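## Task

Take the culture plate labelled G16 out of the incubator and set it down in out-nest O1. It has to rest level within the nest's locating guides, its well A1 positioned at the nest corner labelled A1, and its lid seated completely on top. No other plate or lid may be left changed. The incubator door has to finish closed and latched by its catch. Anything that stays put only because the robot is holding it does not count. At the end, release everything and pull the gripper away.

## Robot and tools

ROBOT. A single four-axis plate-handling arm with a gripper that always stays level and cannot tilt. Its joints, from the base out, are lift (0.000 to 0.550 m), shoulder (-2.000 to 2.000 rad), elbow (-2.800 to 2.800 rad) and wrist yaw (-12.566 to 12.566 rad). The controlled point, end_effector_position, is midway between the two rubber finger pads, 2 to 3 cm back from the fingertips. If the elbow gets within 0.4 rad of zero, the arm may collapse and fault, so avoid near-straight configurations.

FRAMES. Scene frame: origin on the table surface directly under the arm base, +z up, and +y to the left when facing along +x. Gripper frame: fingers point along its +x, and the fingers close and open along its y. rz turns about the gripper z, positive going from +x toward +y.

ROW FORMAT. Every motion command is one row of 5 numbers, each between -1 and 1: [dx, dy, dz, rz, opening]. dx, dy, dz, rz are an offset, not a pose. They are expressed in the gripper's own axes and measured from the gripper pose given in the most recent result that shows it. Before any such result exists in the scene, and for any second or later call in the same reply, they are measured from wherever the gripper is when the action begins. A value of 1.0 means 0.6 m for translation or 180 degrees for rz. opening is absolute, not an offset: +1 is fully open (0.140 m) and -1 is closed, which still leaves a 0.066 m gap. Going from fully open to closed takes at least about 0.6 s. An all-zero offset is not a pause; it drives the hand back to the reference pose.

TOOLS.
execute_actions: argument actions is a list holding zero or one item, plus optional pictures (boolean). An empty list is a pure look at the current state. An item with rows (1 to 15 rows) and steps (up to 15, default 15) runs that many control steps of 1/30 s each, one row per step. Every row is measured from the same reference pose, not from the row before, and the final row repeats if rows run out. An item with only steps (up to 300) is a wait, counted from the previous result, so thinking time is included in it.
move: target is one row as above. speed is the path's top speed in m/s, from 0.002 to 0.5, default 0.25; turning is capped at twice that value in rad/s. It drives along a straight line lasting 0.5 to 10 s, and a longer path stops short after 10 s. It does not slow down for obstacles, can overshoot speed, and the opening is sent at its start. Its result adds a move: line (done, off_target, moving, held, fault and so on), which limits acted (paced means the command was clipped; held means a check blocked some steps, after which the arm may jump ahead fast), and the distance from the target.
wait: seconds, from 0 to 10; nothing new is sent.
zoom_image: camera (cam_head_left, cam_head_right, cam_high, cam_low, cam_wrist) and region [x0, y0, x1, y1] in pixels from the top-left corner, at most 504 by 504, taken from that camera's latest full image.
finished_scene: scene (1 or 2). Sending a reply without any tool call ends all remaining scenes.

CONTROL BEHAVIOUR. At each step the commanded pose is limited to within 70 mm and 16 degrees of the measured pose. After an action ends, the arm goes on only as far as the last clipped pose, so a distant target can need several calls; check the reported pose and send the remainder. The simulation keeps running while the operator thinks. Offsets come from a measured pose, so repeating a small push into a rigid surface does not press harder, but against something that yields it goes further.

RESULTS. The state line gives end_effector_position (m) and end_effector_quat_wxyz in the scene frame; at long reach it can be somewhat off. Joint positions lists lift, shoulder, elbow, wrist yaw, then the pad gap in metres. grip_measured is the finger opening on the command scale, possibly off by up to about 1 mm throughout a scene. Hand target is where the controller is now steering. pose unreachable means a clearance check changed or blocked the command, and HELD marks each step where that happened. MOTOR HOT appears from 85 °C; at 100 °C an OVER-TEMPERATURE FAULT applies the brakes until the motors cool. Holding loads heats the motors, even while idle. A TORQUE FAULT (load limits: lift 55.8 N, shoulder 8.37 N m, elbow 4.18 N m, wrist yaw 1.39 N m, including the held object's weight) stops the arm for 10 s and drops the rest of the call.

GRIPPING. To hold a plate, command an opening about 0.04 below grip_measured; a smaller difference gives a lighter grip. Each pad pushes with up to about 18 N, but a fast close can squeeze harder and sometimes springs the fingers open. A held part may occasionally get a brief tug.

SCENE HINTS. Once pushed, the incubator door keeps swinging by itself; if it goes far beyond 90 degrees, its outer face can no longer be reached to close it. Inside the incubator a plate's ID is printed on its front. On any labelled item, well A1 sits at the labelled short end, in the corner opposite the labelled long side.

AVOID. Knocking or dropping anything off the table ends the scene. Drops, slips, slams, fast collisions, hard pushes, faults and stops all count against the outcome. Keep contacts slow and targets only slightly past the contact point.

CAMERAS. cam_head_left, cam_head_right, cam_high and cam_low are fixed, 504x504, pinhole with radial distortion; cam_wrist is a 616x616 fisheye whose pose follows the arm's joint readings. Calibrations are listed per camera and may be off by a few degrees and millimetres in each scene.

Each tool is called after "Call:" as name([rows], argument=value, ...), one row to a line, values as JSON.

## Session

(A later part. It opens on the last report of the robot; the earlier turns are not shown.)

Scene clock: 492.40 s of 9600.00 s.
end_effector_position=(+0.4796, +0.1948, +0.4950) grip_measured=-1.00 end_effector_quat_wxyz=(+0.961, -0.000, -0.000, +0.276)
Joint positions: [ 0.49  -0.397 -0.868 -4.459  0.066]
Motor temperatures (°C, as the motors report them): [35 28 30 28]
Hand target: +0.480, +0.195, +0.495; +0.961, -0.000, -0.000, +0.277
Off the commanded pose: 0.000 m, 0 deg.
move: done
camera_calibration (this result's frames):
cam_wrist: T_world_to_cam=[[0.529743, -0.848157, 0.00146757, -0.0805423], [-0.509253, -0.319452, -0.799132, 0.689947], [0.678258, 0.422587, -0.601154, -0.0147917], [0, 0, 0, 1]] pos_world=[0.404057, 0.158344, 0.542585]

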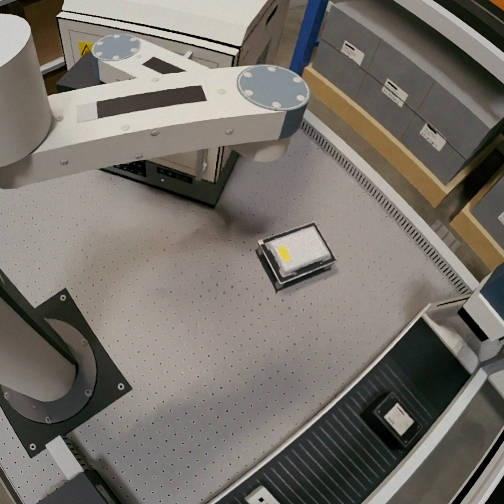

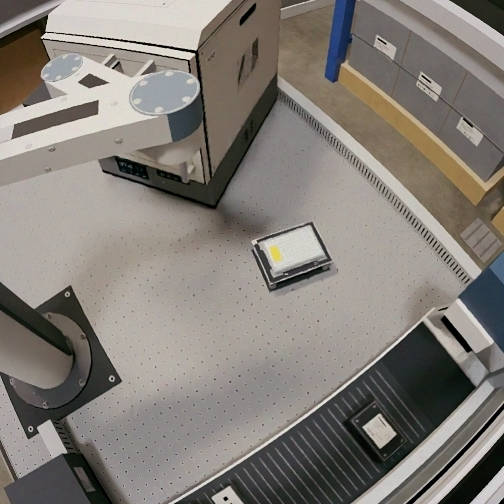

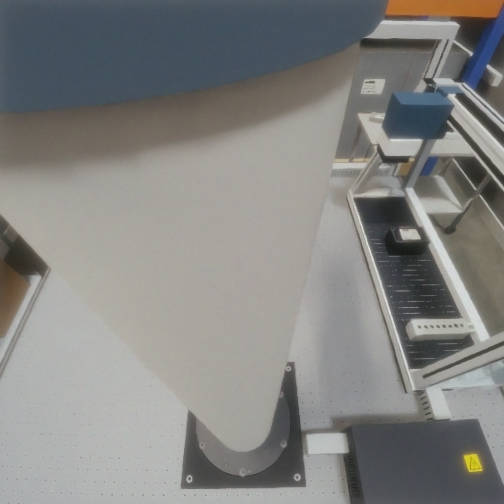

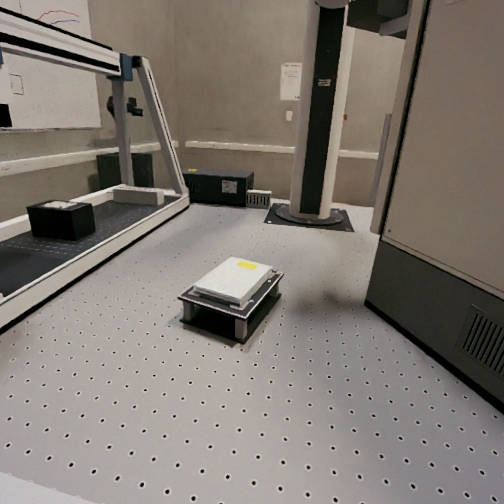

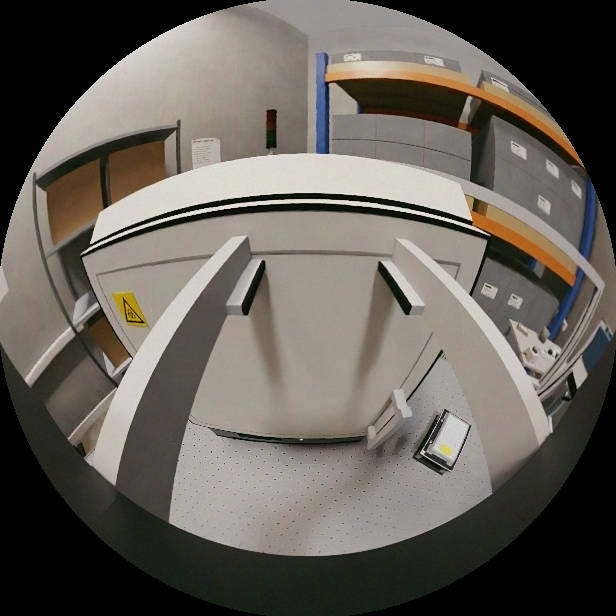

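Call:
zoom_image(camera="cam_low", region=[355, 150, 435, 260])

Call:
zoom_image(camera="cam_head_right", region=[150, 30, 230, 110])

Region (355, 150, 435, 260) of cam_low's 504x504 image, scaled by 4.582, with more detail than that image has; it fills the left 367 columns of this view, and the rest is white.

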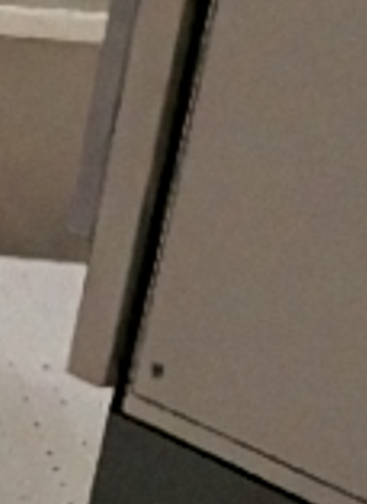

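Region (150, 30, 230, 110) of cam_head_right's 504x504 image, scaled by 6.300, with more detail than that image has.

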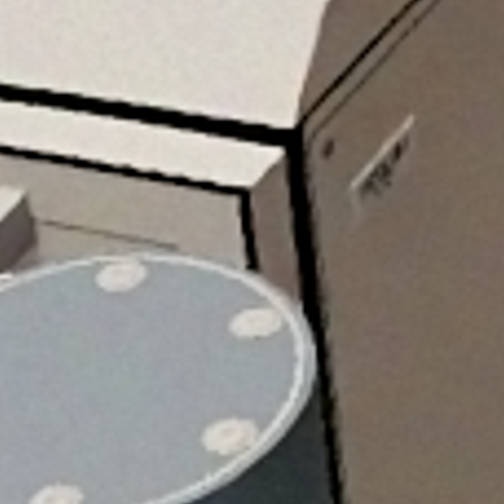

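Call:
move(target=[0.0067, 0, 0, 0.0006, -1], speed=0.008)

Call:
zoom_image(camera="cam_low", region=[355, 150, 435, 260])

Scene clock: 500.17 s of 9600.00 s.
end_effector_position=(+0.4831, +0.1968, +0.4950) grip_measured=-1.00 end_effector_quat_wxyz=(+0.961, -0.000, -0.000, +0.277)
Joint positions: [ 0.49  -0.394 -0.885 -4.443  0.066]
Motor temperatures (°C, as the motors report them): [35 28 30 28]
Hand target: +0.483, +0.197, +0.495; +0.961, -0.000, -0.000, +0.277
Off the commanded pose: 0.000 m, 0 deg.
After step 90, 4.03 s passed at rest.
move: done
camera_calibration (this result's frames):
cam_wrist: T_world_to_cam=[[0.530961, -0.847395, 0.00146757, -0.0813956], [-0.508793, -0.320184, -0.799132, 0.692264], [0.67765, 0.423561, -0.601154, -0.0178737], [0, 0, 0, 1]] pos_world=[0.407549, 0.160248, 0.542585]

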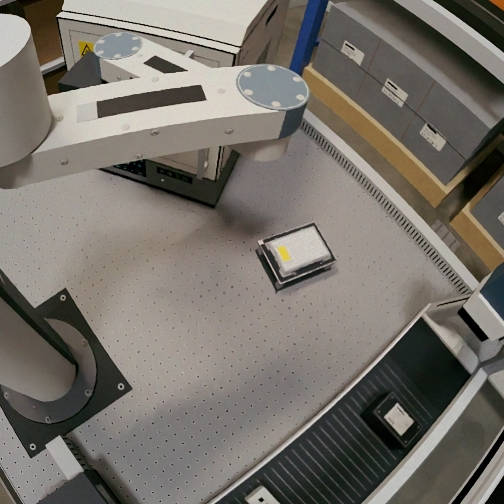

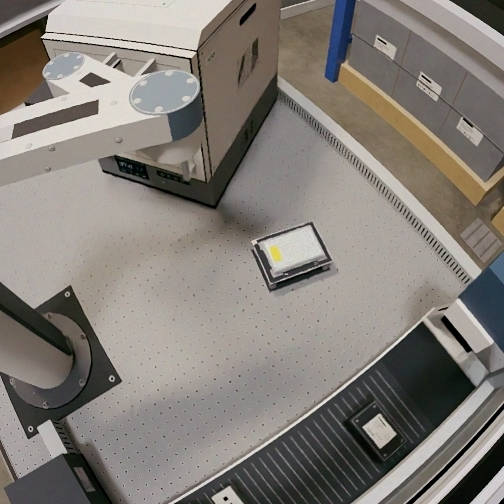

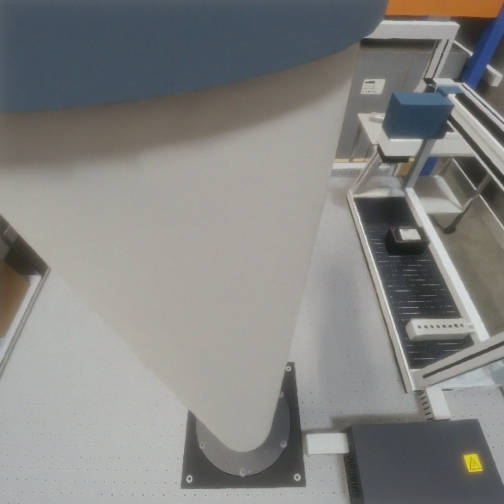

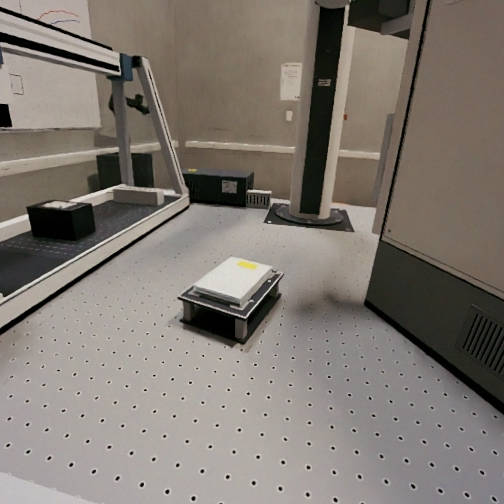

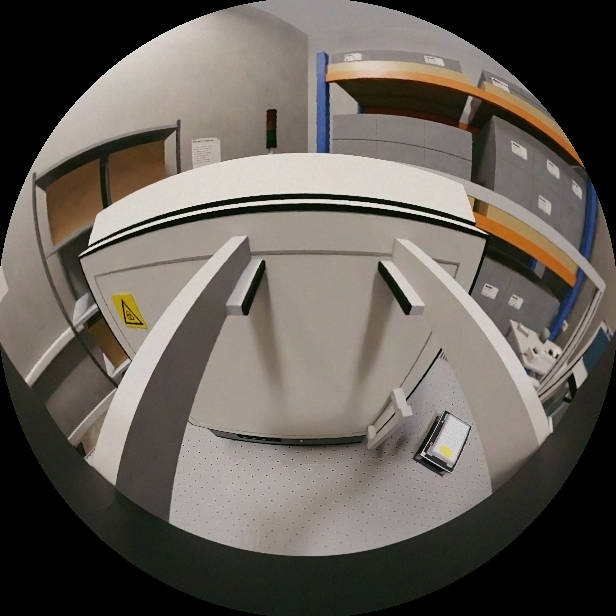

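Region (355, 150, 435, 260) of cam_low's 504x504 image, scaled by 4.582, with more detail than that image has; it fills the left 367 columns of this view, and the rest is white.

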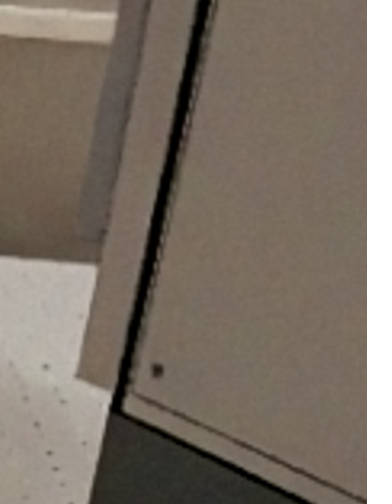

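Call:
move(target=[0.003, 0, 0, 0, -1], speed=0.006)

Call:
zoom_image(camera="cam_low", region=[355, 150, 435, 260])

Scene clock: 507.27 s of 9600.00 s.
end_effector_position=(+0.4833, +0.1974, +0.4950) grip_measured=-1.00 end_effector_quat_wxyz=(+0.961, -0.000, -0.000, +0.278)
Joint positions: [ 0.49  -0.393 -0.887 -4.441  0.066]
Motor temperatures (°C, as the motors report them): [35 28 30 28]
Hand target: +0.485, +0.198, +0.495; +0.961, -0.000, -0.000, +0.277
Off the commanded pose: 0.001 m, 0 deg.
After step 90, 3.40 s passed at rest.
move: done
camera_calibration (this result's frames):
cam_wrist: T_world_to_cam=[[0.532348, -0.846525, 0.00146757, -0.0818666], [-0.508268, -0.321016, -0.799132, 0.692503], [0.676956, 0.42467, -0.601154, -0.0181925], [0, 0, 0, 1]] pos_world=[0.407874, 0.160728, 0.542585]

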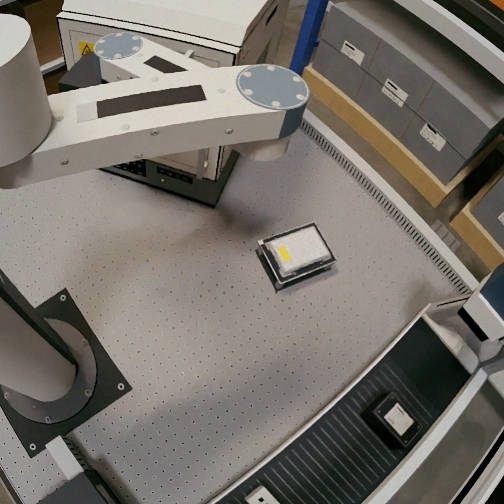

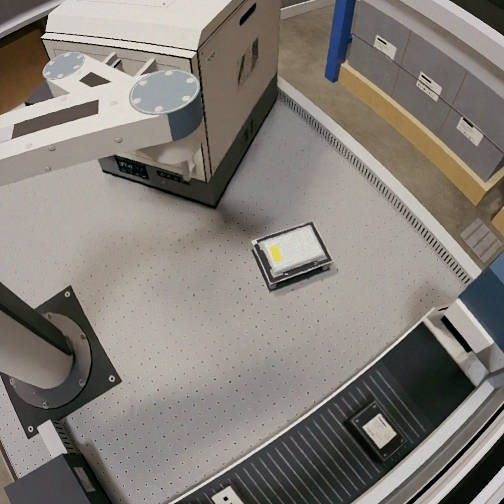

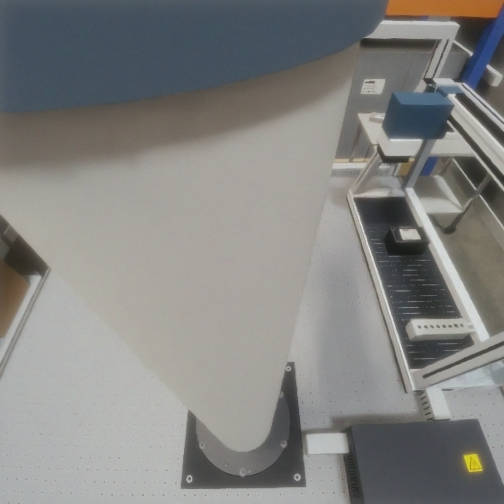

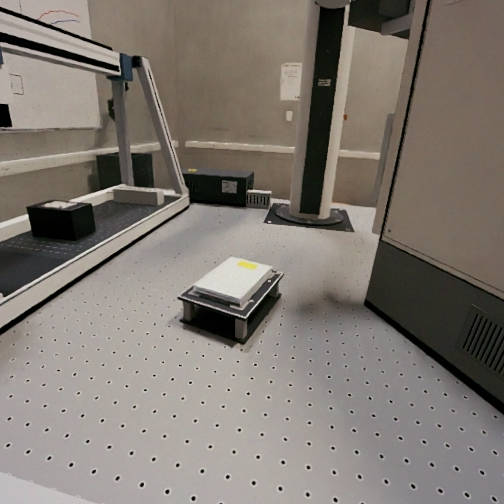

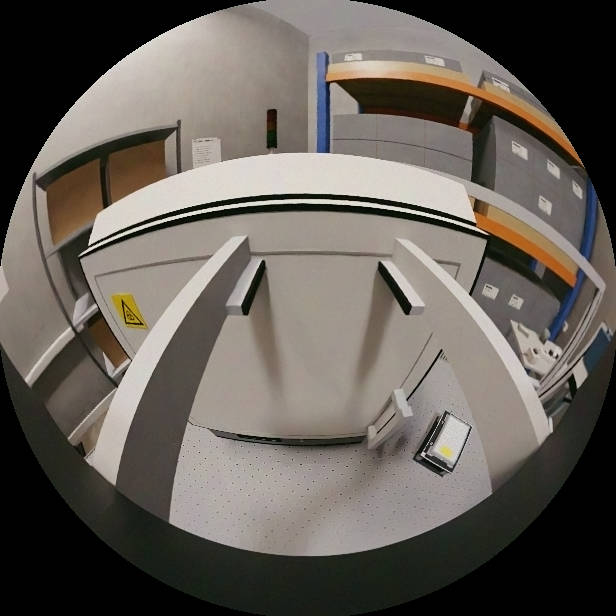

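Region (355, 150, 435, 260) of cam_low's 504x504 image, scaled by 4.582, with more detail than that image has; it fills the left 367 columns of this view, and the rest is white.

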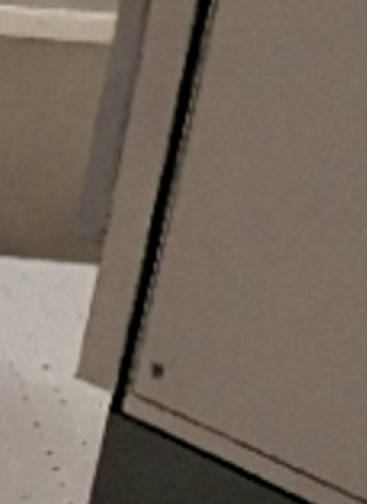

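The door is fully shut against its stop. Backing off.

Call:
move(target=[-0.15, -0.22, 0, 0, -0.2], speed=0.2)

Call:
zoom_image(camera="cam_low", region=[355, 150, 435, 260])

Scene clock: 510.53 s of 9600.00 s.
end_effector_position=(+0.4775, +0.0377, +0.4950) grip_measured=-0.20 end_effector_quat_wxyz=(+0.961, -0.000, -0.000, +0.277)
Joint positions: [ 0.49  -1.207 -0.723 -3.792  0.096]
Motor temperatures (°C, as the motors report them): [35 28 31 28]
Hand target: +0.477, +0.038, +0.495; +0.961, -0.000, -0.000, +0.278
Off the commanded pose: 0.000 m, 0 deg.
move: done
camera_calibration (this result's frames):
cam_wrist: T_world_to_cam=[[0.531776, -0.846884, 0.00146757, -0.213703], [-0.508485, -0.320673, -0.799132, 0.638331], [0.677242, 0.424213, -0.601154, 0.0534967], [0, 0, 0, 1]] pos_world=[0.401994, 0.00102046, 0.542584]

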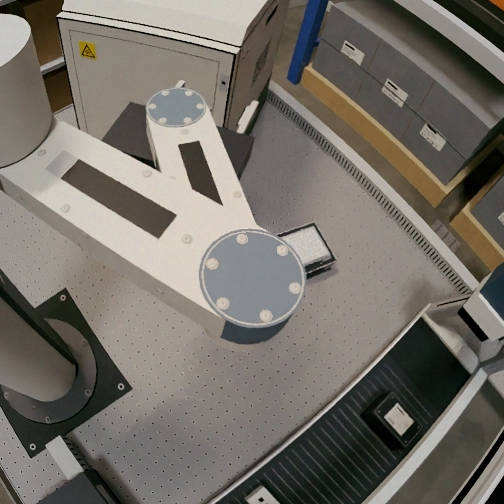

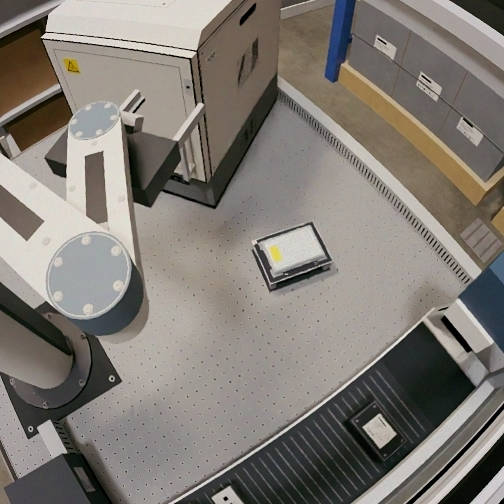

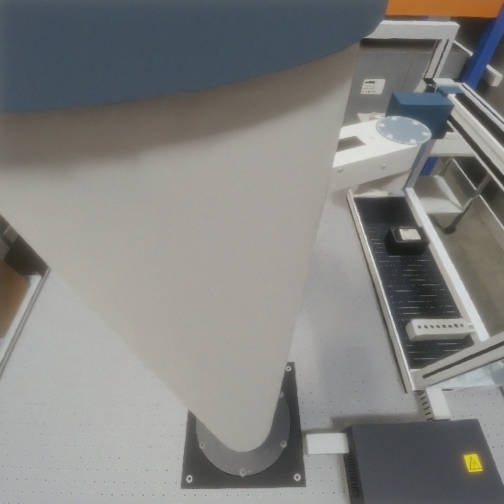

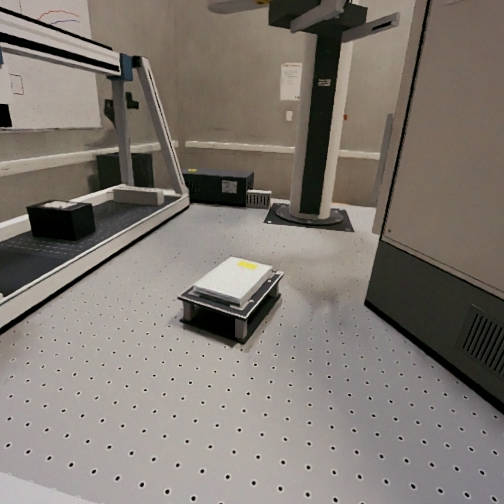

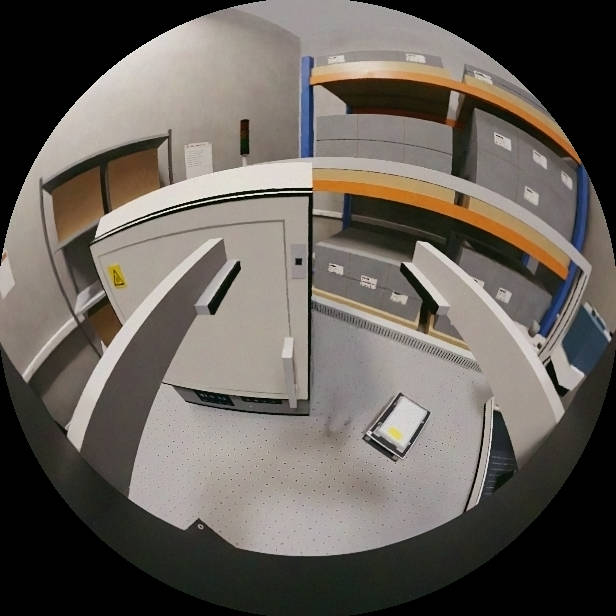

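Region (355, 150, 435, 260) of cam_low's 504x504 image, scaled by 4.582, with more detail than that image has; it fills the left 367 columns of this view, and the rest is white.

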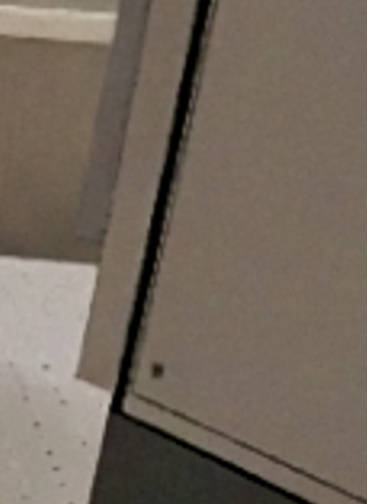

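Call:
execute_actions(actions=[])

Call:
zoom_image(camera="cam_low", region=[180, 270, 260, 320])

Call:
zoom_image(camera="cam_low", region=[225, 250, 295, 320])

Call:
zoom_image(camera="cam_low", region=[355, 150, 435, 260])

Scene clock: 513.63 s of 9600.00 s.
end_effector_position=(+0.4775, +0.0377, +0.4950) grip_measured=-0.20 end_effector_quat_wxyz=(+0.961, -0.000, -0.000, +0.277)
Joint positions: [ 0.49  -1.207 -0.723 -3.792  0.096]
Motor temperatures (°C, as the motors report them): [35 28 31 28]
Hand target: +0.477, +0.038, +0.495; +0.961, -0.000, -0.000, +0.278
Off the commanded pose: 0.000 m, 0 deg.
Steps of this call (steps 1 to 90: nothing new was sent; then 0.10 s passed at rest). Readings (end_effector_position):
1: (+0.4775, +0.0377, +0.4950)
2: (+0.4775, +0.0377, +0.4950)
4: (+0.4775, +0.0377, +0.4950)
8: (+0.4775, +0.0377, +0.4950)
90: the state above
camera_calibration (this result's frames):
cam_wrist: T_world_to_cam=[[0.531857, -0.846833, 0.00146757, -0.213722], [-0.508454, -0.320722, -0.799132, 0.638322], [0.677202, 0.424278, -0.601154, 0.0535084], [0, 0, 0, 1]] pos_world=[0.401991, 0.00103426, 0.542584]

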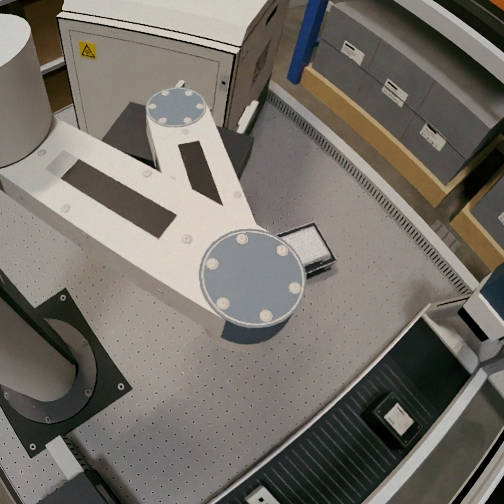

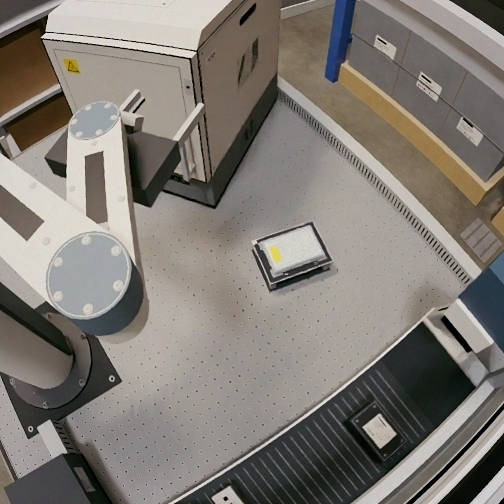

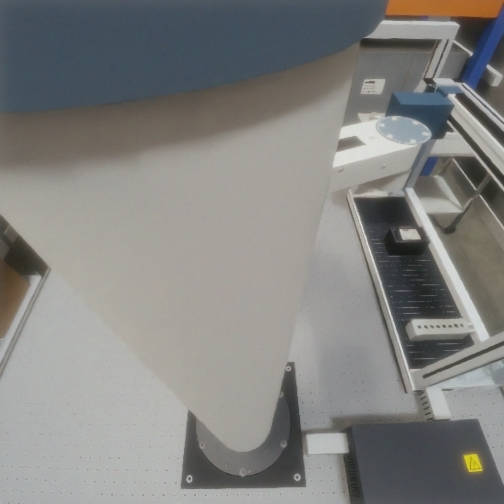

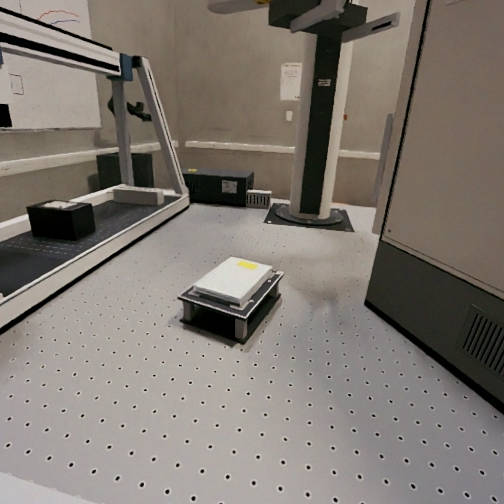

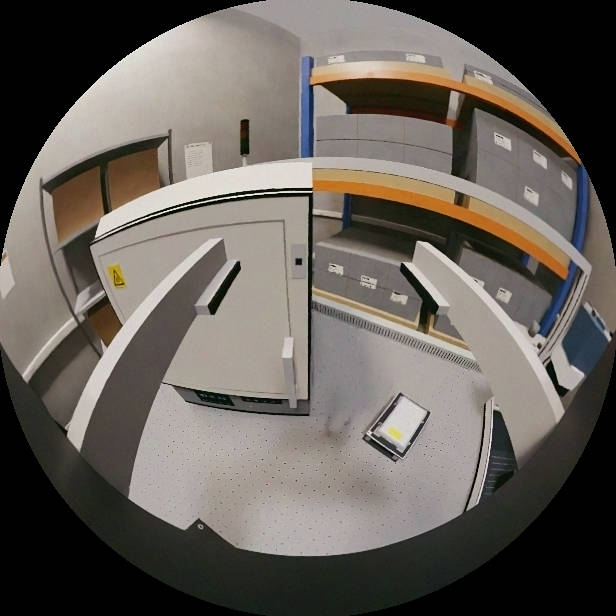

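Region (180, 270, 260, 320) of cam_low's 504x504 image, scaled by 6.300, with more detail than that image has; it fills the top 315 rows of this view, and the rest is white.

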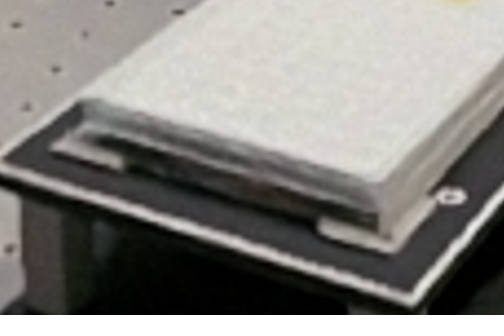

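Region (225, 250, 295, 320) of cam_low's 504x504 image, scaled by 7.200, with more detail than that image has.

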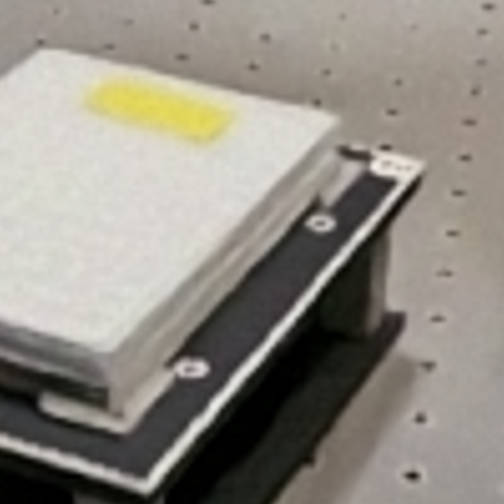

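Region (355, 150, 435, 260) of cam_low's 504x504 image, scaled by 4.582, with more detail than that image has; it fills the left 367 columns of this view, and the rest is white.

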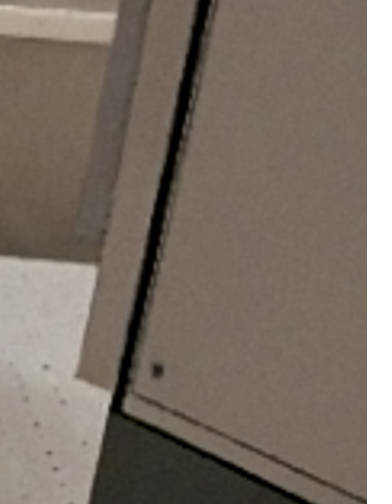

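The plate is seated inside the locators with its lid down, and the door is still shut with the arm clear of it.

Call:
finished_scene(scene=2)

The scene is finished: the task was done.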